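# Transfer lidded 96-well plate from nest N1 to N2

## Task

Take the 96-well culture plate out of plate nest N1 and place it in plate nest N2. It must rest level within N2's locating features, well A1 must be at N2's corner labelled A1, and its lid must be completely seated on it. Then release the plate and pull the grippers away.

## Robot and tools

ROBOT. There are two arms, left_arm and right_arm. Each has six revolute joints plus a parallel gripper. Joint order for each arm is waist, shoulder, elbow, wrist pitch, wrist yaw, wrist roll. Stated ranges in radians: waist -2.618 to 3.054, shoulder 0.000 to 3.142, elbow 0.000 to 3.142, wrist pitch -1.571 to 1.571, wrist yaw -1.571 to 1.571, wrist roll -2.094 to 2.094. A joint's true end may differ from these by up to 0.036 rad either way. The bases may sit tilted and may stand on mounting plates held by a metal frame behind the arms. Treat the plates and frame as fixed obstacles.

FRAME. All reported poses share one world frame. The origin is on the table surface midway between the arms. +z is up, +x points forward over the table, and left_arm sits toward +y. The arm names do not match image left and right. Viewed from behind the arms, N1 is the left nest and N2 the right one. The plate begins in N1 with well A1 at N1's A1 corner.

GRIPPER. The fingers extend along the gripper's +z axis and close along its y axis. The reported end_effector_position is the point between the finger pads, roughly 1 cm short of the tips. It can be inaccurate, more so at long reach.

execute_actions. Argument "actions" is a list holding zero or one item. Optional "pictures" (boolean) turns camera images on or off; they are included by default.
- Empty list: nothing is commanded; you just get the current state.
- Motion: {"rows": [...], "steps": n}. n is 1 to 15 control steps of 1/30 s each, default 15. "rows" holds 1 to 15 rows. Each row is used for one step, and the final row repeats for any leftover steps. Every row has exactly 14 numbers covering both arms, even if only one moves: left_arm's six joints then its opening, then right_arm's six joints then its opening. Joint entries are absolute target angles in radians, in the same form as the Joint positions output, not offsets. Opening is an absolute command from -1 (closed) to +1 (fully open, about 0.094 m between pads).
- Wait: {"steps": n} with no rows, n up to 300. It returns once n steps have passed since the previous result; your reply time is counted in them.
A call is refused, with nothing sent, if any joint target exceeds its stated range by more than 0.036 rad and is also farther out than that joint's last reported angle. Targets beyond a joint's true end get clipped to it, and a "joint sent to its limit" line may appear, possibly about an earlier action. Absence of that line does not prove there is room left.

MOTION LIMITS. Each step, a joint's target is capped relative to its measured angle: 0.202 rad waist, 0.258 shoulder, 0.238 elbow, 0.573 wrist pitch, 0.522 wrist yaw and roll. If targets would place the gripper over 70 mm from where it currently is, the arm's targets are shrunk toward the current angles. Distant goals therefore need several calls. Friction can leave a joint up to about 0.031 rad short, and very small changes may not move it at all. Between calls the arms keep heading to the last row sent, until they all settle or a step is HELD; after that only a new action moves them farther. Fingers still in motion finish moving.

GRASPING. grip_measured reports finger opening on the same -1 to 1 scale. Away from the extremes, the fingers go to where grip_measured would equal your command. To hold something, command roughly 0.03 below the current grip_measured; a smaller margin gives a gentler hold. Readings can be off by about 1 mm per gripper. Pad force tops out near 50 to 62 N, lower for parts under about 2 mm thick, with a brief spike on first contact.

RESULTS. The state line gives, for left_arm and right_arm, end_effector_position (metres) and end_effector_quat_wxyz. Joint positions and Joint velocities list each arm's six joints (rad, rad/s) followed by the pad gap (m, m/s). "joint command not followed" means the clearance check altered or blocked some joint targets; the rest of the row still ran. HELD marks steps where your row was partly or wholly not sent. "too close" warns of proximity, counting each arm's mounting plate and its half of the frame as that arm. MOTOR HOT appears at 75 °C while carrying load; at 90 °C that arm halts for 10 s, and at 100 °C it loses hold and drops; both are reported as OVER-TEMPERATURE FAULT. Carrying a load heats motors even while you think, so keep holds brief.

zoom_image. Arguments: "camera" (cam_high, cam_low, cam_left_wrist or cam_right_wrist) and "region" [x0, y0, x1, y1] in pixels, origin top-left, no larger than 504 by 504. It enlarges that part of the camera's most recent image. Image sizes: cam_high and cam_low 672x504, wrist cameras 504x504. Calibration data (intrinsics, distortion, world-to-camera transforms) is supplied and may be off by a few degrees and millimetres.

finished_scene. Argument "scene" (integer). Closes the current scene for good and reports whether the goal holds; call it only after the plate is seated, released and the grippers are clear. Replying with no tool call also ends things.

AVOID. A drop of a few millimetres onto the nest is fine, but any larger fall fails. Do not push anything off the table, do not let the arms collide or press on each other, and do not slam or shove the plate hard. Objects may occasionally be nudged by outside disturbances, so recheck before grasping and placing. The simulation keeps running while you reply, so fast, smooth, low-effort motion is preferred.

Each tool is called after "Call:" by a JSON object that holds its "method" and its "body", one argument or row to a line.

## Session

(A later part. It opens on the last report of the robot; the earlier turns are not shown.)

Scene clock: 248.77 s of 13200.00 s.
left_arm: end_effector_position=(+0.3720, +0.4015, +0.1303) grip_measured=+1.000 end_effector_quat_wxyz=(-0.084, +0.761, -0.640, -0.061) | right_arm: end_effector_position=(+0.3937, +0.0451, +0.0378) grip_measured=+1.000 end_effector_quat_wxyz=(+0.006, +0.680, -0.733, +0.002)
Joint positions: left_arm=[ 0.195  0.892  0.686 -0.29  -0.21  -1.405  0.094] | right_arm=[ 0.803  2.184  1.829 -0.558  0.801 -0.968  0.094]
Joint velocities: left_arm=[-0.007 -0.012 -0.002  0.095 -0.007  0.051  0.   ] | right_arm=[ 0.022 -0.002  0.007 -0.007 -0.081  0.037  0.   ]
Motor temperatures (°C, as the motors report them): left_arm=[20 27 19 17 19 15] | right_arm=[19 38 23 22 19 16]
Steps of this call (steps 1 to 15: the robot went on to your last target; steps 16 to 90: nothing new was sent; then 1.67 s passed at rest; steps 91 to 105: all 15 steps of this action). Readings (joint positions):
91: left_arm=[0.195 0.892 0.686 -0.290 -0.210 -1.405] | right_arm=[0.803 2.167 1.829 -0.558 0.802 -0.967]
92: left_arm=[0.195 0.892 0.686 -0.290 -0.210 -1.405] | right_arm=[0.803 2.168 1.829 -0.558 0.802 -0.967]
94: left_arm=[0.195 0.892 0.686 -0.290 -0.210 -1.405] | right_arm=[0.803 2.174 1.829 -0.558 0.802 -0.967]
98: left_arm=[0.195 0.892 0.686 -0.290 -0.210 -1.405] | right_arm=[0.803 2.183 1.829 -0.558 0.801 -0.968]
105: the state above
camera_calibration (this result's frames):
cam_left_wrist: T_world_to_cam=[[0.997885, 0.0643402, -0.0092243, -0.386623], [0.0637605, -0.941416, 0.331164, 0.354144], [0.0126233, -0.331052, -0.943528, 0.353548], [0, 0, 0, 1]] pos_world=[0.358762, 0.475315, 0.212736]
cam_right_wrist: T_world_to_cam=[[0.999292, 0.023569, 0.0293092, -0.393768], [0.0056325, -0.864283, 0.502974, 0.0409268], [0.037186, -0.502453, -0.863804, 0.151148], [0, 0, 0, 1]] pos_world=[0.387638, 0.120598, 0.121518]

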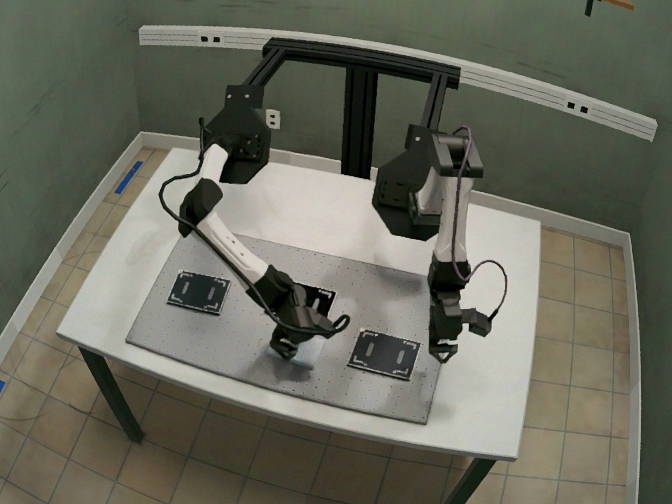

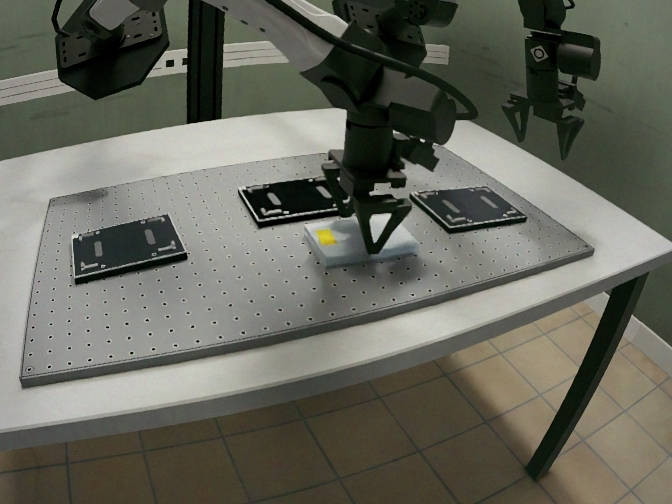

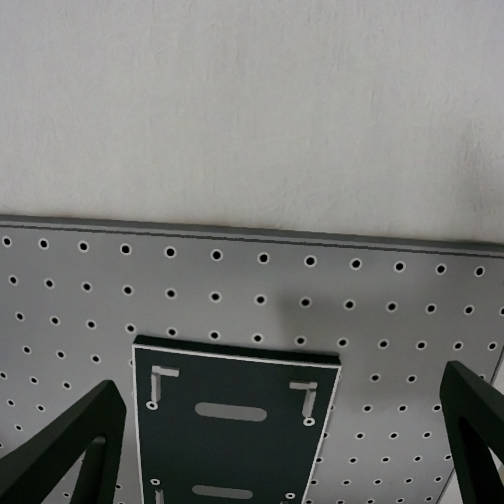

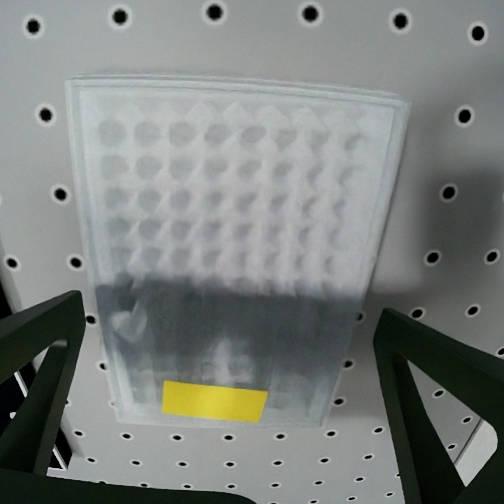

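Call:
{"method": "execute_actions", "body": {
  "actions": [
    {"rows":[[0.2,0.9,0.67,-0.3,-0.2,-1.4,1,0.79,2.212,1.83,-0.514,0.77,-0.99,1]]}
  ]
}}

Scene clock: 254.57 s of 13200.00 s.
left_arm: end_effector_position=(+0.3720, +0.4015, +0.1303) grip_measured=+1.000 end_effector_quat_wxyz=(-0.084, +0.761, -0.640, -0.061) | right_arm: end_effector_position=(+0.3909, +0.0495, +0.0304) grip_measured=+1.000 end_effector_quat_wxyz=(+0.003, +0.681, -0.732, -0.004)
Joint positions: left_arm=[ 0.195  0.892  0.686 -0.29  -0.21  -1.405  0.094] | right_arm=[ 0.796  2.2    1.829 -0.53   0.782 -0.982  0.094]
Joint velocities: left_arm=[ 0.002 -0.002  0.012  0.037 -0.022 -0.022  0.   ] | right_arm=[-0.007 -0.002  0.002  0.051 -0.022 -0.022  0.   ]
Motor temperatures (°C, as the motors report them): left_arm=[20 27 19 17 19 15] | right_arm=[21 38 23 22 19 16]
Steps of this call (steps 1 to 15: the robot went on to your last target; steps 16 to 90: nothing new was sent; then 2.30 s passed at rest; steps 91 to 105: all 15 steps of this action). Readings (joint positions):
91: left_arm=[0.195 0.892 0.686 -0.290 -0.210 -1.405] | right_arm=[0.802 2.185 1.829 -0.555 0.799 -0.971]
92: left_arm=[0.195 0.892 0.686 -0.290 -0.210 -1.405] | right_arm=[0.802 2.187 1.829 -0.549 0.795 -0.973]
94: left_arm=[0.195 0.892 0.686 -0.290 -0.210 -1.405] | right_arm=[0.799 2.192 1.829 -0.540 0.790 -0.976]
98: left_arm=[0.195 0.892 0.686 -0.290 -0.210 -1.405] | right_arm=[0.796 2.200 1.829 -0.534 0.785 -0.980]
105: the state above
camera_calibration (this result's frames):
cam_left_wrist: T_world_to_cam=[[0.997885, 0.0643402, -0.0092243, -0.386623], [0.0637605, -0.941416, 0.331164, 0.354144], [0.0126233, -0.331052, -0.943528, 0.353548], [0, 0, 0, 1]] pos_world=[0.358762, 0.475315, 0.212736]
cam_right_wrist: T_world_to_cam=[[0.999355, 0.0247139, 0.0260632, -0.39092], [0.00877286, -0.871617, 0.490109, 0.0479751], [0.0348296, -0.489564, -0.871272, 0.147575], [0, 0, 0, 1]] pos_world=[0.385106, 0.123724, 0.115254]

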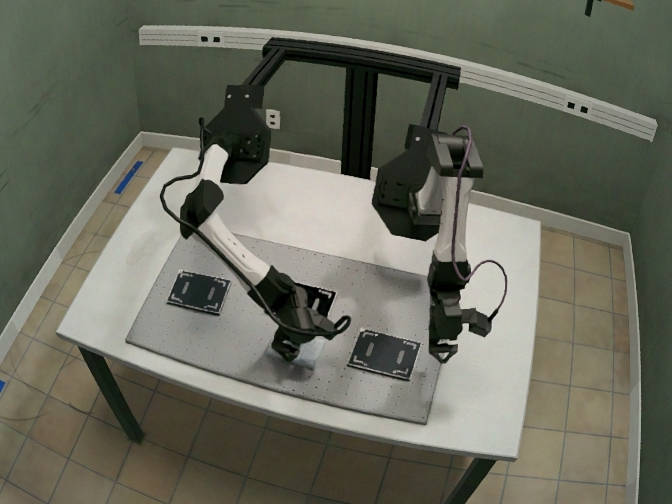

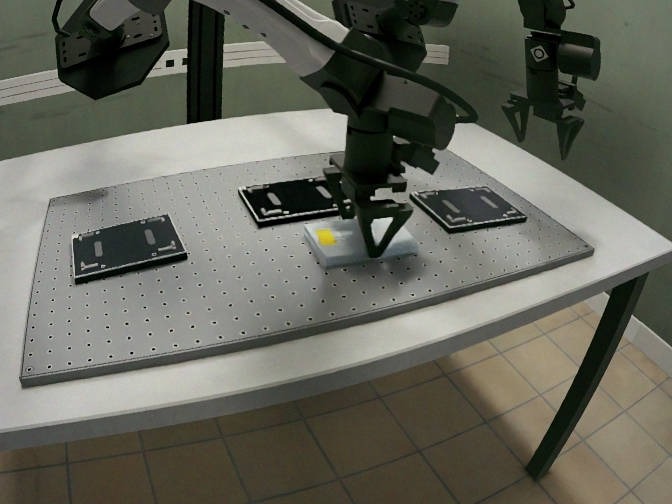

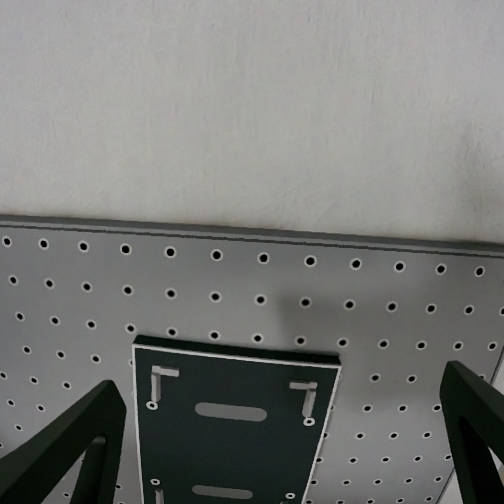

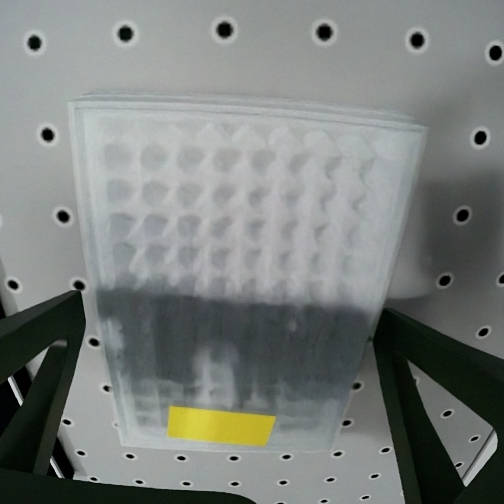

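Call:
{"method": "execute_actions", "body": {
  "actions": [
    {"rows":[[0.2,0.9,0.67,-0.3,-0.2,-1.4,1,0.79,2.205,1.83,-0.495,0.77,-1.0,1],[0.2,0.9,0.67,-0.3,-0.2,-1.4,1,0.79,2.205,1.83,-0.495,0.77,-1.0,1],[0.2,0.9,0.67,-0.3,-0.2,-1.4,1,0.78,2.21,1.83,-0.49,0.765,-1.01,1],[0.2,0.9,0.67,-0.3,-0.2,-1.4,1,0.772,2.222,1.83,-0.485,0.76,-1.015,1]]}
  ]
}}

Call:
{"method": "zoom_image", "body": {
  "camera": "cam_low",
  "region": [280, 170, 440, 290]
}}

Scene clock: 262.17 s of 13200.00 s.
left_arm: end_effector_position=(+0.3720, +0.4015, +0.1303) grip_measured=+1.000 end_effector_quat_wxyz=(-0.084, +0.761, -0.640, -0.061) | right_arm: end_effector_position=(+0.3973, +0.0450, +0.0238) grip_measured=+1.000 end_effector_quat_wxyz=(-0.001, +0.679, -0.734, -0.002)
Joint positions: left_arm=[ 0.195  0.892  0.686 -0.29  -0.21  -1.405  0.094] | right_arm=[ 0.776  2.2    1.829 -0.503  0.772 -1.007  0.094]
Joint velocities: left_arm=[-0.002  0.017 -0.002 -0.051 -0.022  0.022  0.   ] | right_arm=[ 0.002 -0.007  0.002 -0.022 -0.066 -0.051  0.   ]
Motor temperatures (°C, as the motors report them): left_arm=[19 27 20 17 19 15] | right_arm=[21 38 22 22 19 16]
Steps of this call (steps 1 to 15: the robot went on to your last target; steps 16 to 90: nothing new was sent; then 4.10 s passed at rest; steps 91 to 105: all 15 steps of this action). Readings (joint positions):
91: left_arm=[0.195 0.892 0.686 -0.290 -0.210 -1.405] | right_arm=[0.796 2.200 1.829 -0.527 0.782 -0.985]
92: left_arm=[0.195 0.892 0.686 -0.290 -0.210 -1.405] | right_arm=[0.796 2.200 1.829 -0.524 0.782 -0.986]
94: left_arm=[0.195 0.892 0.686 -0.290 -0.210 -1.405] | right_arm=[0.794 2.200 1.829 -0.516 0.779 -0.993]
98: left_arm=[0.195 0.892 0.686 -0.290 -0.210 -1.405] | right_arm=[0.781 2.200 1.829 -0.506 0.774 -1.002]
105: the state above
camera_calibration (this result's frames):
cam_left_wrist: T_world_to_cam=[[0.997885, 0.0643402, -0.0092243, -0.386623], [0.0637605, -0.941416, 0.331164, 0.354144], [0.0126233, -0.331052, -0.943528, 0.353548], [0, 0, 0, 1]] pos_world=[0.358762, 0.475315, 0.212736]
cam_right_wrist: T_world_to_cam=[[0.999218, 0.0190666, 0.0346312, -0.396923], [-0.000271983, -0.872671, 0.488308, 0.0509217], [0.039532, -0.487936, -0.871984, 0.137453], [0, 0, 0, 1]] pos_world=[0.391193, 0.119074, 0.108738]

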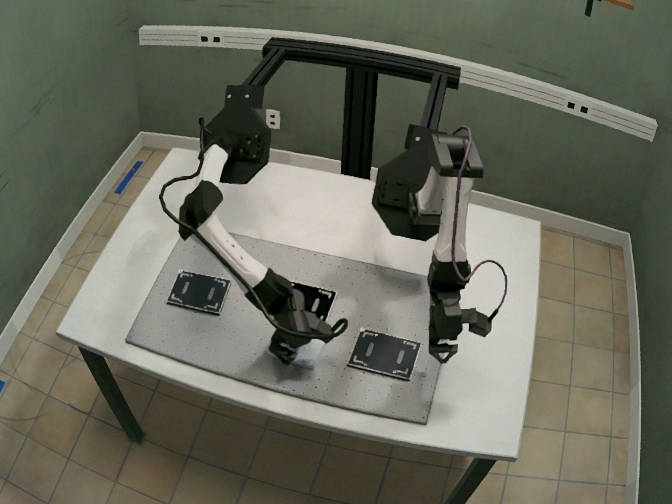

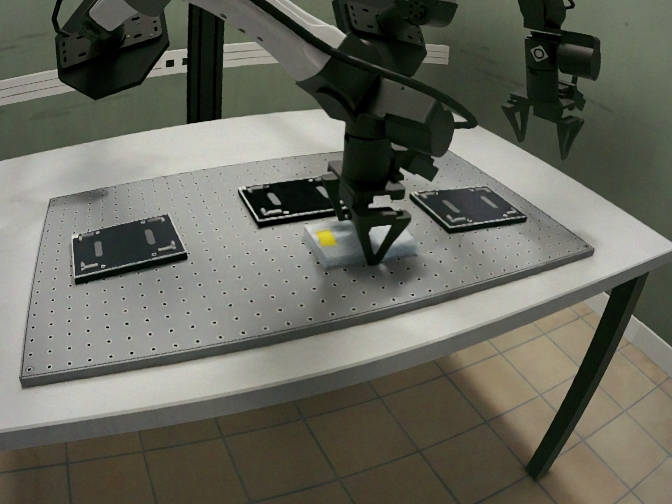

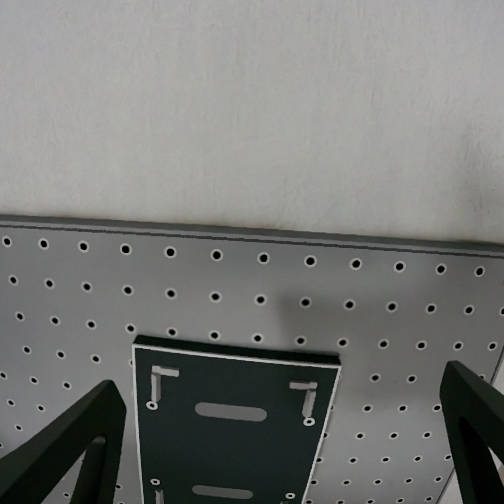

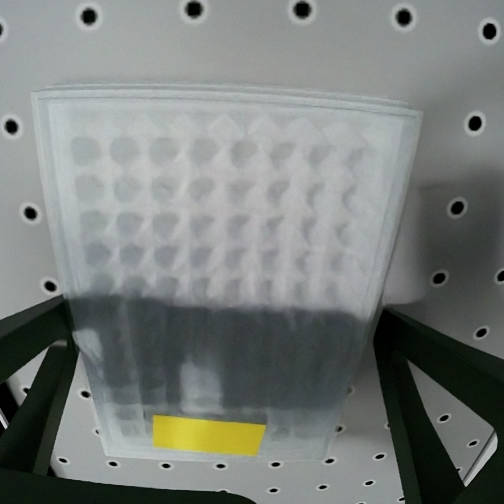

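Region (280, 170, 440, 290) of cam_low's 672x504 image, scaled by 3.150, with more detail than that image has; it fills the top 378 rows of this view, and the rest is white.

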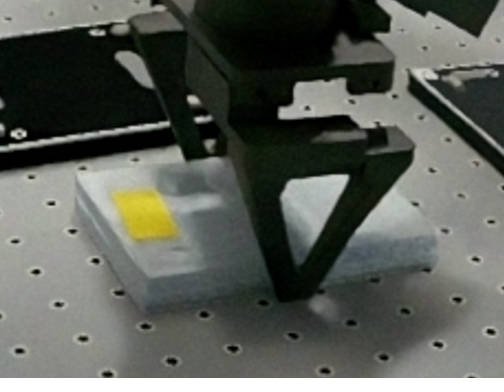

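Call:
{"method": "execute_actions", "body": {
  "actions": [
    {"rows":[[0.2,0.9,0.67,-0.3,-0.2,-1.4,1,0.772,2.235,1.83,-0.475,0.77,-1.015,1]]}
  ],
  "pictures": false
}}

Call:
{"method": "execute_actions", "body": {
  "actions": [
    {"rows":[[0.2,0.9,0.67,-0.3,-0.2,-1.4,1,0.762,2.235,1.83,-0.47,0.765,-1.015,0.9]]}
  ],
  "pictures": false
}}

Scene clock: 267.17 s of 13200.00 s.
left_arm: end_effector_position=(+0.3720, +0.4015, +0.1303) grip_measured=+1.000 end_effector_quat_wxyz=(-0.084, +0.761, -0.640, -0.061) | right_arm: end_effector_position=(+0.3940, +0.0478, +0.0200) grip_measured=+1.000 end_effector_quat_wxyz=(-0.001, +0.680, -0.733, -0.002)
Joint positions: left_arm=[ 0.195  0.892  0.686 -0.29  -0.21  -1.405  0.094] | right_arm=[ 0.777  2.214  1.829 -0.49   0.773 -1.009  0.094]
Joint velocities: left_arm=[ 0.022 -0.012  0.002  0.022  0.051 -0.022  0.   ] | right_arm=[-0.002 -0.007 -0.012 -0.022 -0.037 -0.007  0.   ]
Motor temperatures (°C, as the motors report them): left_arm=[19 27 20 17 19 15] | right_arm=[22 37 22 22 19 16]
Steps of this call (steps 1 to 15: the robot went on to your last target; steps 16 to 90: nothing new was sent; then 1.50 s passed at rest; steps 91 to 105: all 15 steps of this action). Readings (joint positions):
91: left_arm=[0.195 0.892 0.686 -0.290 -0.210 -1.405] | right_arm=[0.776 2.202 1.829 -0.502 0.771 -1.009]
92: left_arm=[0.195 0.892 0.686 -0.290 -0.210 -1.405] | right_arm=[0.776 2.204 1.829 -0.497 0.771 -1.009]
94: left_arm=[0.195 0.892 0.686 -0.290 -0.210 -1.405] | right_arm=[0.776 2.212 1.829 -0.492 0.772 -1.009]
98: left_arm=[0.195 0.892 0.686 -0.290 -0.210 -1.405] | right_arm=[0.777 2.214 1.829 -0.490 0.773 -1.009]
105: the state above

Scene clock: 267.67 s of 13200.00 s.
left_arm: end_effector_position=(+0.3720, +0.4015, +0.1303) grip_measured=+1.000 end_effector_quat_wxyz=(-0.084, +0.761, -0.640, -0.061) | right_arm: end_effector_position=(+0.3940, +0.0478, +0.0200) grip_measured=+0.903 end_effector_quat_wxyz=(-0.001, +0.680, -0.733, -0.002)
Joint positions: left_arm=[ 0.195  0.892  0.686 -0.29  -0.21  -1.405  0.094] | right_arm=[ 0.777  2.214  1.829 -0.49   0.773 -1.009  0.089]
Joint velocities: left_arm=[ 0.007 -0.017 -0.007  0.051  0.037 -0.022  0.   ] | right_arm=[ 0.007 -0.022 -0.002 -0.007 -0.051  0.007 -0.   ]
Motor temperatures (°C, as the motors report them): left_arm=[19 27 20 17 19 15] | right_arm=[22 37 22 22 19 16]
Steps of this call (steps 1 to 15: all 15 steps of this action). Readings (joint positions):
1: left_arm=[0.195 0.892 0.686 -0.290 -0.210 -1.405] | right_arm=[0.777 2.214 1.829 -0.490 0.773 -1.009]
2: left_arm=[0.195 0.892 0.686 -0.290 -0.210 -1.405] | right_arm=[0.777 2.214 1.829 -0.490 0.773 -1.009]
4: left_arm=[0.195 0.892 0.686 -0.290 -0.210 -1.405] | right_arm=[0.777 2.214 1.829 -0.490 0.773 -1.009]
8: left_arm=[0.195 0.892 0.686 -0.290 -0.210 -1.405] | right_arm=[0.777 2.214 1.829 -0.490 0.773 -1.009]
15: the state above

Bottomed. Grip and lift slightly.

Call:
{"method": "execute_actions", "body": {
  "actions": [
    {"rows":[[0.2,0.9,0.67,-0.3,-0.2,-1.4,1,0.775,2.22,1.83,-0.49,0.77,-1.01,0.85],[0.2,0.9,0.67,-0.3,-0.2,-1.4,1,0.775,2.22,1.83,-0.49,0.77,-1.01,0.83],[0.2,0.9,0.67,-0.3,-0.2,-1.4,1,0.775,2.22,1.83,-0.49,0.77,-1.01,0.78]]}
  ],
  "pictures": false
}}

Call:
{"method": "execute_actions", "body": {
  "actions": [
    {"rows":[[0.2,0.9,0.67,-0.3,-0.2,-1.4,1,0.78,2.175,1.83,-0.525,0.78,-1.01,0.78]]}
  ]
}}

Call:
{"method": "zoom_image", "body": {
  "camera": "cam_low",
  "region": [280, 170, 440, 290]
}}

Scene clock: 278.10 s of 13200.00 s.
left_arm: end_effector_position=(+0.3720, +0.4015, +0.1303) grip_measured=+1.000 end_effector_quat_wxyz=(-0.084, +0.761, -0.640, -0.061) | right_arm: end_effector_position=(+0.3940, +0.0478, +0.0200) grip_measured=+0.802 end_effector_quat_wxyz=(-0.001, +0.680, -0.733, -0.002)
Joint positions: left_arm=[ 0.195  0.892  0.686 -0.29  -0.21  -1.405  0.094] | right_arm=[ 0.777  2.214  1.829 -0.49   0.773 -1.009  0.085]
Joint velocities: left_arm=[ 0.012 -0.022  0.012 -0.066 -0.007 -0.007  0.   ] | right_arm=[-0.017  0.022 -0.017 -0.051  0.037 -0.095 -0.001]
Motor temperatures (°C, as the motors report them): left_arm=[18 26 20 17 19 15] | right_arm=[22 37 22 22 19 16]
Steps of this call (steps 1 to 15: the robot went on to your last target; steps 16 to 90: nothing new was sent; then 6.93 s passed at rest; steps 91 to 105: all 15 steps of this action). Readings (joint positions):
91: left_arm=[0.195 0.892 0.686 -0.290 -0.210 -1.405] | right_arm=[0.777 2.214 1.829 -0.490 0.773 -1.009]
92: left_arm=[0.195 0.892 0.686 -0.290 -0.210 -1.405] | right_arm=[0.777 2.214 1.829 -0.490 0.773 -1.009]
94: left_arm=[0.195 0.892 0.686 -0.290 -0.210 -1.405] | right_arm=[0.777 2.214 1.829 -0.490 0.773 -1.009]
98: left_arm=[0.195 0.892 0.686 -0.290 -0.210 -1.405] | right_arm=[0.777 2.214 1.829 -0.490 0.773 -1.009]
105: the state above

Scene clock: 278.60 s of 13200.00 s.
left_arm: end_effector_position=(+0.3720, +0.4015, +0.1303) grip_measured=+1.000 end_effector_quat_wxyz=(-0.084, +0.761, -0.640, -0.061) | right_arm: end_effector_position=(+0.3968, +0.0441, +0.0246) grip_measured=+0.802 end_effector_quat_wxyz=(+0.001, +0.681, -0.732, -0.002)
Joint positions: left_arm=[ 0.195  0.892  0.686 -0.29  -0.21  -1.405  0.094] | right_arm=[ 0.777  2.198  1.829 -0.511  0.773 -1.009  0.085]
Joint velocities: left_arm=[-0.002 -0.012 -0.012 -0.081 -0.022  0.007  0.   ] | right_arm=[ 0.002  0.002 -0.007  0.007 -0.081 -0.037  0.   ]
Motor temperatures (°C, as the motors report them): left_arm=[18 26 20 17 19 15] | right_arm=[22 37 22 22 19 16]
Steps of this call (steps 1 to 15: all 15 steps of this action). Readings (joint positions):
1: left_arm=[0.195 0.892 0.686 -0.290 -0.210 -1.405] | right_arm=[0.777 2.212 1.829 -0.491 0.773 -1.009]
2: left_arm=[0.195 0.892 0.686 -0.290 -0.210 -1.405] | right_arm=[0.777 2.210 1.829 -0.497 0.773 -1.009]
4: left_arm=[0.195 0.892 0.686 -0.290 -0.210 -1.405] | right_arm=[0.777 2.206 1.829 -0.504 0.773 -1.009]
8: left_arm=[0.195 0.892 0.686 -0.290 -0.210 -1.405] | right_arm=[0.777 2.199 1.829 -0.507 0.773 -1.009]
15: the state above
camera_calibration (this result's frames):
cam_left_wrist: T_world_to_cam=[[0.997885, 0.0643402, -0.0092243, -0.386623], [0.0637605, -0.941416, 0.331164, 0.354144], [0.0126233, -0.331052, -0.943528, 0.353548], [0, 0, 0, 1]] pos_world=[0.358762, 0.475315, 0.212736]
cam_right_wrist: T_world_to_cam=[[0.999159, 0.0261396, 0.0315837, -0.396584], [0.00728339, -0.871298, 0.4907, 0.0466481], [0.0403455, -0.490057, -0.870756, 0.137524], [0, 0, 0, 1]] pos_world=[0.390362, 0.118406, 0.109386]

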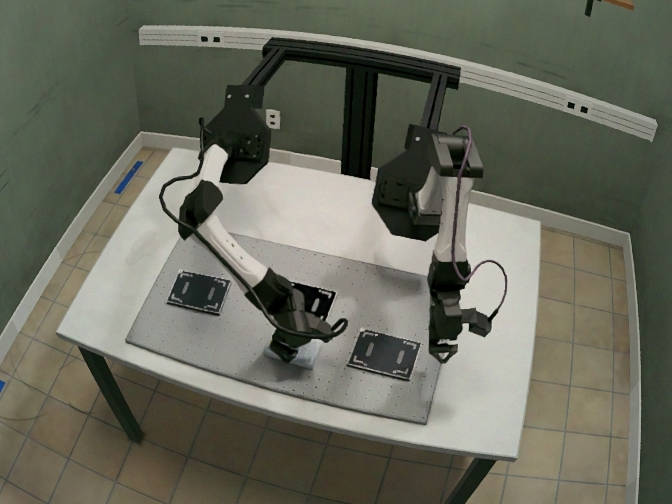

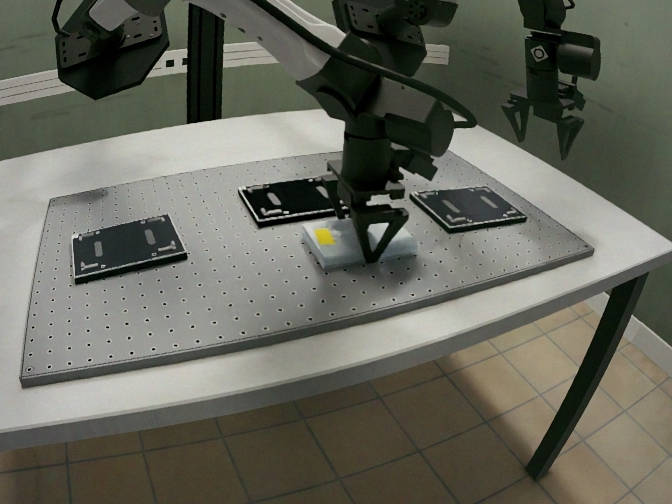

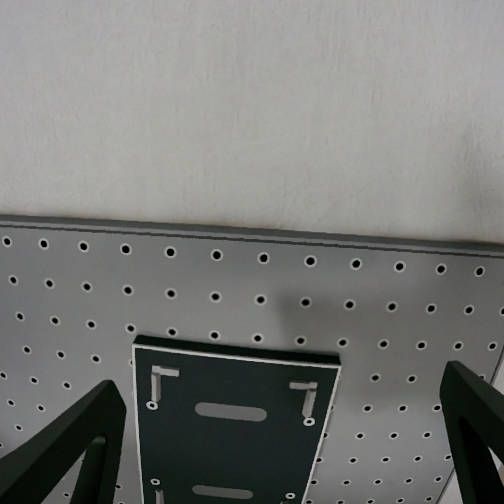

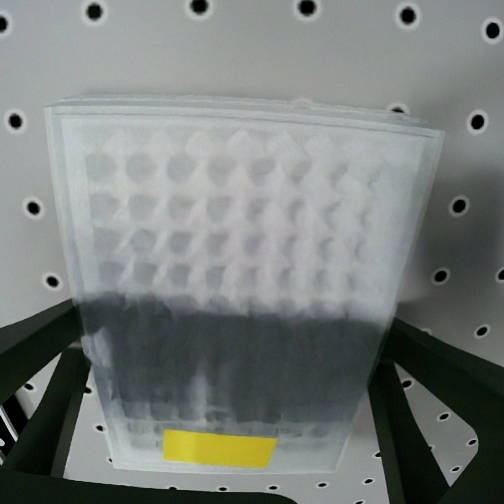

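Region (280, 170, 440, 290) of cam_low's 672x504 image, scaled by 3.150, with more detail than that image has; it fills the top 378 rows of this view, and the rest is white.

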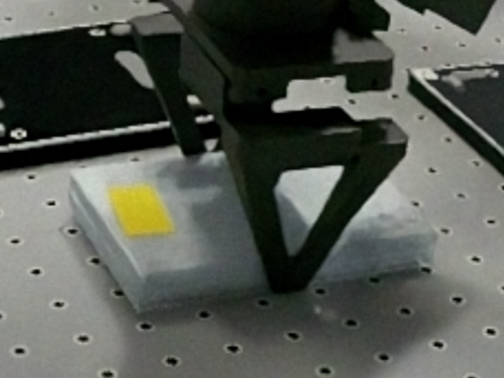

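Call:
{"method": "execute_actions", "body": {
  "actions": [
    {"rows":[[0.2,0.9,0.67,-0.3,-0.2,-1.4,1,0.8,2.15,1.82,-0.55,0.79,-1.01,0.77],[0.2,0.9,0.67,-0.3,-0.2,-1.4,1,0.81,2.13,1.81,-0.57,0.8,-1.01,0.77],[0.2,0.9,0.67,-0.3,-0.2,-1.4,1,0.82,2.11,1.8,-0.59,0.8,-1.02,0.77],[0.2,0.9,0.67,-0.3,-0.2,-1.4,1,0.82,2.08,1.76,-0.58,0.8,-1.03,0.77],[0.2,0.9,0.67,-0.3,-0.2,-1.4,1,0.81,2.04,1.71,-0.555,0.79,-1.04,0.77],[0.2,0.9,0.67,-0.3,-0.2,-1.4,1,0.8,2.0,1.655,-0.53,0.78,-1.06,0.77],[0.2,0.9,0.67,-0.3,-0.2,-1.4,1,0.785,1.96,1.6,-0.505,0.77,-1.08,0.77],[0.2,0.9,0.67,-0.3,-0.2,-1.4,1,0.77,1.92,1.545,-0.48,0.76,-1.1,0.77],[0.2,0.9,0.67,-0.3,-0.2,-1.4,1,0.755,1.88,1.49,-0.455,0.75,-1.11,0.77],[0.2,0.9,0.67,-0.3,-0.2,-1.4,1,0.74,1.84,1.435,-0.43,0.74,-1.13,0.77],[0.2,0.9,0.67,-0.3,-0.2,-1.4,1,0.72,1.8,1.38,-0.405,0.73,-1.15,0.77],[0.2,0.9,0.67,-0.3,-0.2,-1.4,1,0.7,1.76,1.325,-0.38,0.72,-1.17,0.77],[0.2,0.9,0.67,-0.3,-0.2,-1.4,1,0.68,1.72,1.27,-0.355,0.7,-1.19,0.77],[0.2,0.9,0.67,-0.3,-0.2,-1.4,1,0.655,1.67,1.215,-0.33,0.69,-1.21,0.77],[0.2,0.9,0.67,-0.3,-0.2,-1.4,1,0.63,1.63,1.16,-0.305,0.67,-1.23,0.77]]}
  ],
  "pictures": false
}}

Call:
{"method": "execute_actions", "body": {
  "actions": [
    {"rows":[[0.2,0.9,0.67,-0.3,-0.2,-1.4,1,0.6,1.58,1.11,-0.28,0.64,-1.26,0.77],[0.2,0.9,0.67,-0.3,-0.2,-1.4,1,0.565,1.535,1.06,-0.255,0.61,-1.29,0.77],[0.2,0.9,0.67,-0.3,-0.2,-1.4,1,0.525,1.49,1.01,-0.23,0.58,-1.32,0.77],[0.2,0.9,0.67,-0.3,-0.2,-1.4,1,0.48,1.45,0.96,-0.205,0.54,-1.35,0.77],[0.2,0.9,0.67,-0.3,-0.2,-1.4,1,0.435,1.41,0.91,-0.18,0.5,-1.39,0.77],[0.2,0.9,0.67,-0.3,-0.2,-1.4,1,0.385,1.375,0.865,-0.155,0.46,-1.42,0.77],[0.2,0.9,0.67,-0.3,-0.2,-1.4,1,0.335,1.34,0.82,-0.13,0.42,-1.46,0.77],[0.2,0.9,0.67,-0.3,-0.2,-1.4,1,0.28,1.31,0.78,-0.1,0.38,-1.49,0.77],[0.2,0.9,0.67,-0.3,-0.2,-1.4,1,0.23,1.29,0.74,-0.07,0.35,-1.52,0.77],[0.2,0.9,0.67,-0.3,-0.2,-1.4,1,0.175,1.27,0.705,-0.04,0.315,-1.55,0.77]]}
  ],
  "pictures": false
}}

Call:
{"method": "execute_actions", "body": {
  "actions": [
    {"steps":20}
  ]
}}

Scene clock: 318.90 s of 13200.00 s.
left_arm: end_effector_position=(+0.3720, +0.4015, +0.1303) grip_measured=+1.000 end_effector_quat_wxyz=(-0.084, +0.761, -0.640, -0.061) | right_arm: end_effector_position=(+0.3767, -0.0768, +0.0721) grip_measured=+0.802 end_effector_quat_wxyz=(+0.013, +0.702, -0.712, +0.003)
Joint positions: left_arm=[ 0.195  0.892  0.686 -0.29  -0.21  -1.405  0.094] | right_arm=[ 0.681  1.718  1.277 -0.397  0.728 -1.148  0.085]
Joint velocities: left_arm=[-0.002 -0.002  0.002 -0.022 -0.007  0.037  0.   ] | right_arm=[-0.735 -1.184 -1.639  0.681 -0.403 -0.476 -0.001]
Motor temperatures (°C, as the motors report them): left_arm=[17 26 20 17 19 15] | right_arm=[26 44 22 21 19 16]
Steps of this call (steps 1 to 15: the robot went on to your last target; steps 16 to 90: nothing new was sent; then 36.80 s passed at rest; steps 91 to 105: all 15 steps of this action). Readings (joint positions):
91: left_arm=[0.195 0.892 0.686 -0.290 -0.210 -1.405] | right_arm=[0.777 2.196 1.829 -0.514 0.774 -1.009]
92: left_arm=[0.195 0.892 0.686 -0.290 -0.210 -1.405] | right_arm=[0.779 2.192 1.829 -0.523 0.775 -1.009]
94: left_arm=[0.195 0.892 0.686 -0.290 -0.210 -1.405] | right_arm=[0.786 2.165 1.809 -0.539 0.779 -1.012]
98: left_arm=[0.195 0.892 0.686 -0.290 -0.210 -1.405] | right_arm=[0.794 2.019 1.651 -0.522 0.776 -1.043]
105: the state above

Scene clock: 319.40 s of 13200.00 s.
left_arm: end_effector_position=(+0.3719, +0.4015, +0.1302) grip_measured=+1.000 end_effector_quat_wxyz=(-0.084, +0.761, -0.640, -0.061) | right_arm: end_effector_position=(+0.3063, -0.2608, +0.0528) grip_measured=+0.802 end_effector_quat_wxyz=(+0.043, +0.692, -0.720, +0.002)
Joint positions: left_arm=[ 0.195  0.892  0.686 -0.291 -0.21  -1.405  0.094] | right_arm=[ 0.17   1.291  0.718 -0.106  0.383 -1.501  0.085]
Joint velocities: left_arm=[ 0.002 -0.007 -0.007 -0.051 -0.051 -0.037  0.   ] | right_arm=[-0.002 -0.007 -0.051  0.154 -0.505 -0.374 -0.002]
Motor temperatures (°C, as the motors report them): left_arm=[17 26 20 17 19 15] | right_arm=[26 44 22 21 19 16]
Steps of this call (steps 1 to 15: all 15 steps of this action). Readings (joint positions):
1: left_arm=[0.195 0.892 0.686 -0.290 -0.210 -1.405] | right_arm=[0.653 1.676 1.221 -0.376 0.715 -1.167]
2: left_arm=[0.195 0.892 0.686 -0.290 -0.210 -1.405] | right_arm=[0.623 1.635 1.166 -0.356 0.697 -1.189]
4: left_arm=[0.195 0.892 0.686 -0.290 -0.210 -1.405] | right_arm=[0.555 1.548 1.061 -0.314 0.653 -1.237]
8: left_arm=[0.195 0.892 0.686 -0.290 -0.210 -1.405] | right_arm=[0.372 1.385 0.874 -0.217 0.533 -1.353]
15: the state above

Scene clock: 320.07 s of 13200.00 s.
left_arm: end_effector_position=(+0.3719, +0.4015, +0.1302) grip_measured=+1.000 end_effector_quat_wxyz=(-0.084, +0.761, -0.640, -0.061) | right_arm: end_effector_position=(+0.3180, -0.2509, +0.0520) grip_measured=+0.802 end_effector_quat_wxyz=(+0.007, +0.701, -0.713, -0.002)
Joint positions: left_arm=[ 0.195  0.892  0.686 -0.291 -0.21  -1.405  0.094] | right_arm=[ 0.17   1.291  0.717 -0.055  0.327 -1.542  0.085]
Joint velocities: left_arm=[ 0.022 -0.012 -0.002 -0.007 -0.007  0.022  0.   ] | right_arm=[-0.007 -0.017  0.002 -0.081  0.022 -0.037  0.001]
Motor temperatures (°C, as the motors report them): left_arm=[17 26 20 17 19 15] | right_arm=[25 44 22 21 19 16]
Steps of this call (steps 1 to 20: the robot went on to your last target). Readings (joint positions):
1: left_arm=[0.195 0.892 0.686 -0.291 -0.210 -1.405] | right_arm=[0.170 1.291 0.717 -0.099 0.371 -1.510]
2: left_arm=[0.195 0.892 0.686 -0.291 -0.210 -1.405] | right_arm=[0.170 1.291 0.717 -0.090 0.362 -1.516]
4: left_arm=[0.195 0.892 0.686 -0.291 -0.210 -1.405] | right_arm=[0.170 1.291 0.717 -0.075 0.349 -1.526]
8: left_arm=[0.195 0.892 0.686 -0.291 -0.210 -1.405] | right_arm=[0.170 1.291 0.717 -0.061 0.335 -1.536]
20: the state above
camera_calibration (this result's frames):
cam_left_wrist: T_world_to_cam=[[0.997882, 0.0643319, -0.00959248, -0.386481], [0.0638733, -0.941376, 0.331257, 0.354054], [0.0122802, -0.331168, -0.943492, 0.353701], [0, 0, 0, 1]] pos_world=[0.358705, 0.475296, 0.212724]
cam_right_wrist: T_world_to_cam=[[0.996443, 0.0811303, 0.0227985, -0.295931], [0.0590938, -0.865546, 0.497331, -0.238685], [0.0600817, -0.494214, -0.867262, 0.0124404], [0, 0, 0, 1]] pos_world=[0.308235, -0.176436, 0.136241]

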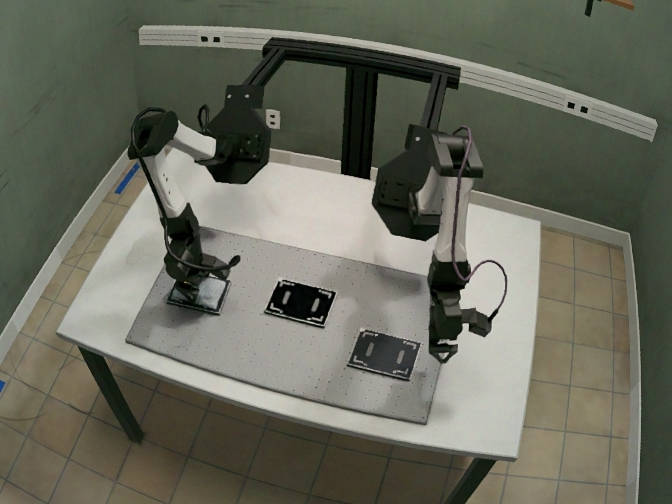

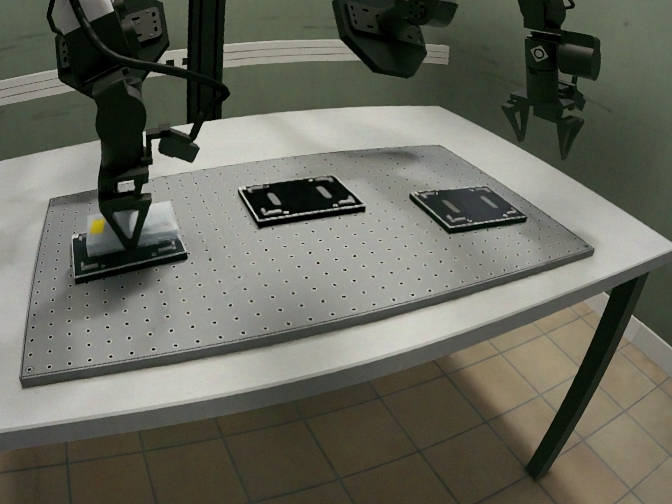

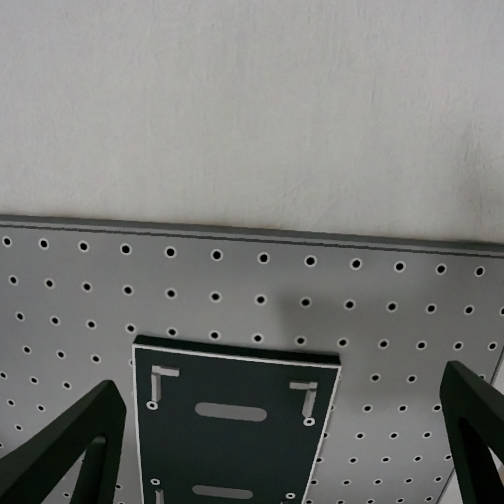

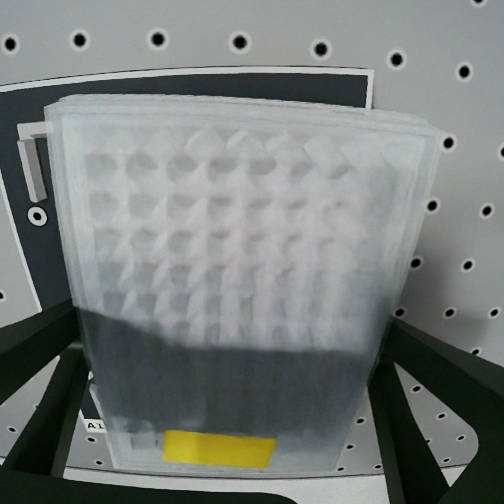

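Call:
{"method": "execute_actions", "body": {
  "actions": [
    {"rows":[[0.2,0.9,0.67,-0.3,-0.2,-1.4,1,0.14,1.27,0.68,-0.01,0.29,-1.6,0.77],[0.2,0.9,0.67,-0.3,-0.2,-1.4,1,0.125,1.27,0.66,0.015,0.28,-1.64,0.77],[0.2,0.9,0.67,-0.3,-0.2,-1.4,1,0.108,1.27,0.64,0.038,0.263,-1.682,0.77]]}
  ],
  "pictures": false
}}

Call:
{"method": "execute_actions", "body": {
  "actions": [
    {"steps":10}
  ]
}}

Scene clock: 331.47 s of 13200.00 s.
left_arm: end_effector_position=(+0.3719, +0.4015, +0.1302) grip_measured=+1.000 end_effector_quat_wxyz=(-0.084, +0.761, -0.640, -0.061) | right_arm: end_effector_position=(+0.3036, -0.2614, +0.0444) grip_measured=+0.802 end_effector_quat_wxyz=(+0.004, +0.734, -0.680, -0.004)
Joint positions: left_arm=[ 0.195  0.892  0.686 -0.291 -0.21  -1.405  0.094] | right_arm=[ 0.115  1.291  0.655  0.019  0.277 -1.669  0.085]
Joint velocities: left_arm=[ 0.007 -0.002 -0.002  0.007  0.022  0.037  0.   ] | right_arm=[-0.032  0.022  0.002  0.007 -0.051 -0.125 -0.   ]
Motor temperatures (°C, as the motors report them): left_arm=[17 26 20 16 19 15] | right_arm=[23 43 21 21 19 16]
Steps of this call (steps 1 to 15: the robot went on to your last target; steps 16 to 90: nothing new was sent; then 7.90 s passed at rest; steps 91 to 105: all 15 steps of this action). Readings (joint positions):
91: left_arm=[0.195 0.892 0.686 -0.291 -0.210 -1.405] | right_arm=[0.168 1.291 0.715 -0.049 0.322 -1.550]
92: left_arm=[0.195 0.892 0.686 -0.291 -0.210 -1.405] | right_arm=[0.160 1.291 0.708 -0.036 0.315 -1.564]
94: left_arm=[0.195 0.892 0.686 -0.291 -0.210 -1.405] | right_arm=[0.135 1.291 0.684 -0.007 0.300 -1.602]
98: left_arm=[0.195 0.892 0.686 -0.291 -0.210 -1.405] | right_arm=[0.115 1.291 0.655 0.001 0.288 -1.646]
105: the state above

Scene clock: 331.80 s of 13200.00 s.
left_arm: end_effector_position=(+0.3719, +0.4015, +0.1302) grip_measured=+1.000 end_effector_quat_wxyz=(-0.084, +0.761, -0.640, -0.061) | right_arm: end_effector_position=(+0.3047, -0.2610, +0.0444) grip_measured=+0.802 end_effector_quat_wxyz=(+0.002, +0.735, -0.678, -0.003)
Joint positions: left_arm=[ 0.195  0.892  0.686 -0.291 -0.21  -1.405  0.094] | right_arm=[ 0.115  1.291  0.655  0.023  0.275 -1.674  0.085]
Joint velocities: left_arm=[ 0.002  0.007  0.002  0.037 -0.051 -0.095  0.   ] | right_arm=[ 0.012  0.017  0.002 -0.095 -0.037 -0.051 -0.001]
Motor temperatures (°C, as the motors report them): left_arm=[17 26 20 16 19 15] | right_arm=[23 43 21 21 19 16]
Steps of this call (steps 1 to 10: the robot went on to your last target). Readings (joint positions):
1: left_arm=[0.195 0.892 0.686 -0.291 -0.210 -1.405] | right_arm=[0.115 1.291 0.655 0.020 0.277 -1.670]
2: left_arm=[0.195 0.892 0.686 -0.291 -0.210 -1.405] | right_arm=[0.115 1.291 0.655 0.021 0.276 -1.671]
4: left_arm=[0.195 0.892 0.686 -0.291 -0.210 -1.405] | right_arm=[0.115 1.291 0.655 0.022 0.276 -1.672]
8: left_arm=[0.195 0.892 0.686 -0.291 -0.210 -1.405] | right_arm=[0.115 1.291 0.655 0.023 0.275 -1.674]
10: the state above
camera_calibration (this result's frames):
cam_left_wrist: T_world_to_cam=[[0.997882, 0.0643319, -0.00959248, -0.386481], [0.0638733, -0.941376, 0.331257, 0.354054], [0.0122802, -0.331168, -0.943492, 0.353701], [0, 0, 0, 1]] pos_world=[0.358705, 0.475296, 0.212724]
cam_right_wrist: T_world_to_cam=[[0.983776, 0.177008, 0.0292162, -0.253099], [0.140215, -0.860212, 0.490281, -0.265834], [0.111916, -0.47823, -0.871075, -0.00976463], [0, 0, 0, 1]] pos_world=[0.287359, -0.188542, 0.129222]

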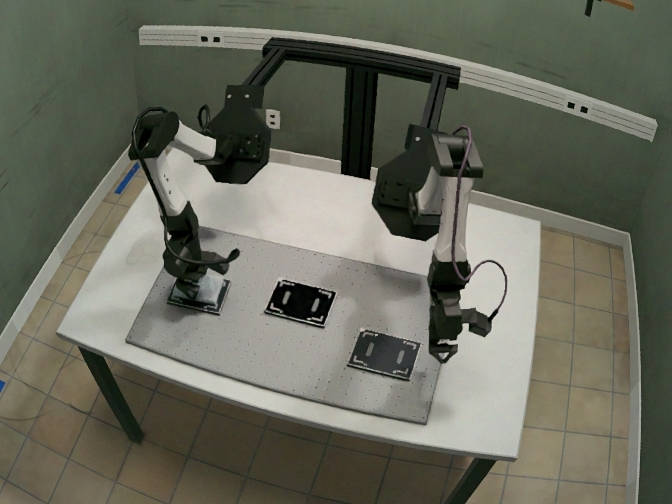

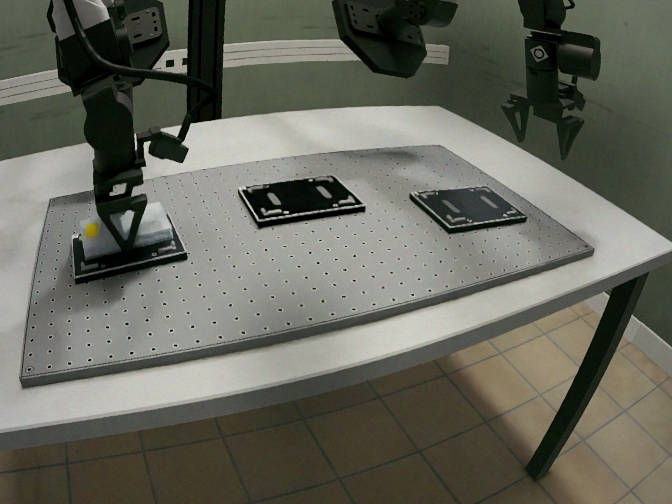

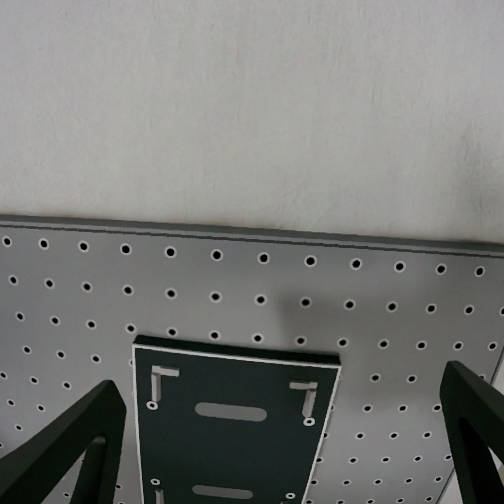

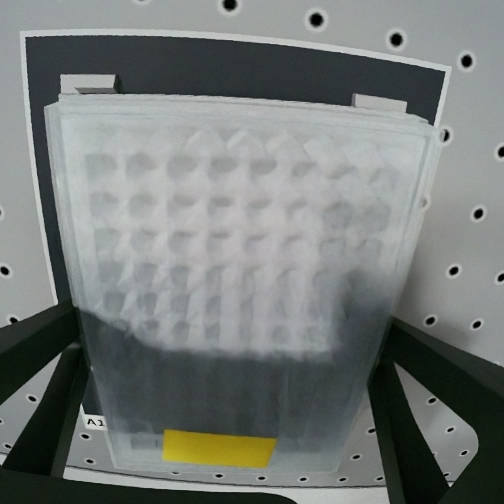

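Call:
{"method": "execute_actions", "body": {
  "actions": [
    {"rows":[[0.2,0.9,0.67,-0.3,-0.2,-1.4,1,0.093,1.33,0.655,0.062,0.255,-1.67,0.77]]}
  ]
}}

Call:
{"method": "zoom_image", "body": {
  "camera": "cam_low",
  "region": [50, 180, 210, 300]
}}

Scene clock: 345.27 s of 13200.00 s.
left_arm: end_effector_position=(+0.3719, +0.4015, +0.1302) grip_measured=+1.000 end_effector_quat_wxyz=(-0.084, +0.761, -0.640, -0.061) | right_arm: end_effector_position=(+0.3021, -0.2626, +0.0378) grip_measured=+0.802 end_effector_quat_wxyz=(+0.005, +0.733, -0.680, -0.005)
Joint positions: left_arm=[ 0.195  0.892  0.686 -0.291 -0.21  -1.405  0.094] | right_arm=[ 0.103  1.318  0.655  0.047  0.267 -1.675  0.085]
Joint velocities: left_arm=[ 0.022 -0.012  0.012 -0.037 -0.037 -0.066  0.   ] | right_arm=[ 0.012 -0.017 -0.012  0.007  0.007 -0.022  0.001]
Motor temperatures (°C, as the motors report them): left_arm=[17 26 20 16 19 15] | right_arm=[21 42 21 20 19 16]
Steps of this call (steps 1 to 15: the robot went on to your last target; steps 16 to 90: nothing new was sent; then 9.97 s passed at rest; steps 91 to 105: all 15 steps of this action). Readings (joint positions):
91: left_arm=[0.195 0.892 0.686 -0.291 -0.210 -1.405] | right_arm=[0.114 1.293 0.655 0.026 0.273 -1.675]
92: left_arm=[0.195 0.892 0.686 -0.291 -0.210 -1.405] | right_arm=[0.111 1.299 0.655 0.034 0.271 -1.675]
94: left_arm=[0.195 0.892 0.686 -0.291 -0.210 -1.405] | right_arm=[0.105 1.311 0.655 0.040 0.270 -1.675]
98: left_arm=[0.195 0.892 0.686 -0.291 -0.210 -1.405] | right_arm=[0.103 1.318 0.655 0.041 0.268 -1.675]
105: the state above
camera_calibration (this result's frames):
cam_left_wrist: T_world_to_cam=[[0.997882, 0.0643319, -0.00959248, -0.386481], [0.0638733, -0.941376, 0.331257, 0.354054], [0.0122802, -0.331168, -0.943492, 0.353701], [0, 0, 0, 1]] pos_world=[0.358705, 0.475296, 0.212724]
cam_right_wrist: T_world_to_cam=[[0.984821, 0.172059, 0.022885, -0.251396], [0.13881, -0.859859, 0.491299, -0.263166], [0.10421, -0.480665, -0.87069, -0.0143297], [0, 0, 0, 1]] pos_world=[0.285603, -0.189918, 0.12257]

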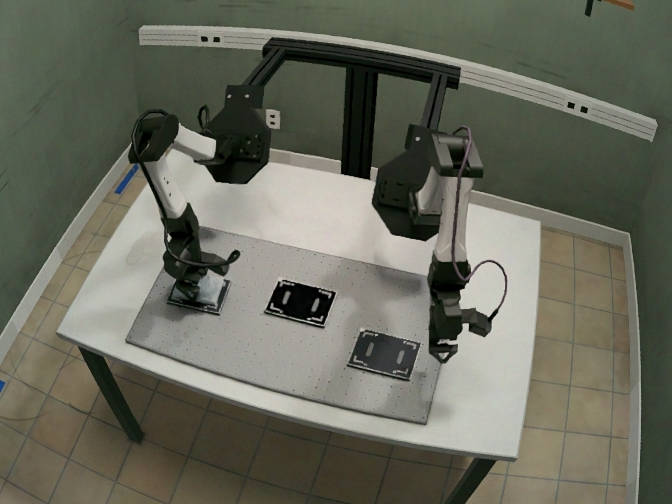

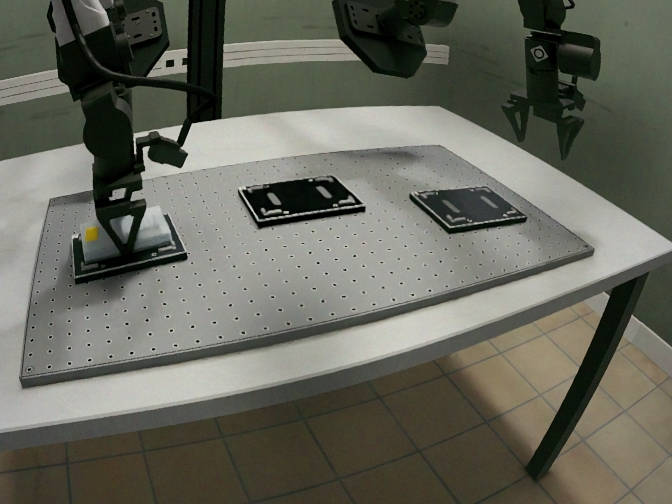

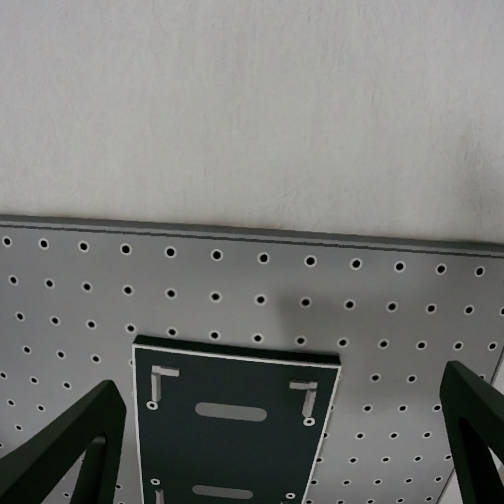

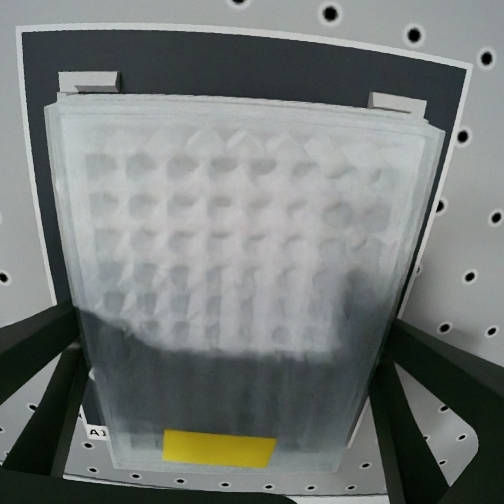

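Region (50, 180, 210, 300) of cam_low's 672x504 image, scaled by 3.150, with more detail than that image has; it fills the top 378 rows of this view, and the rest is white.

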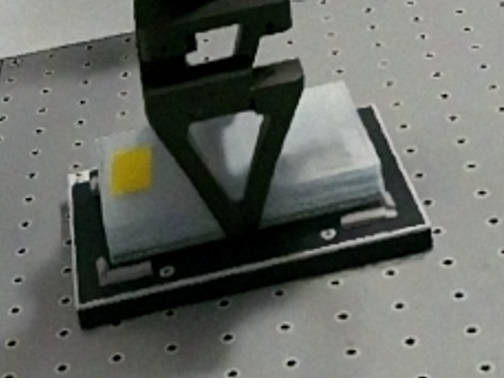

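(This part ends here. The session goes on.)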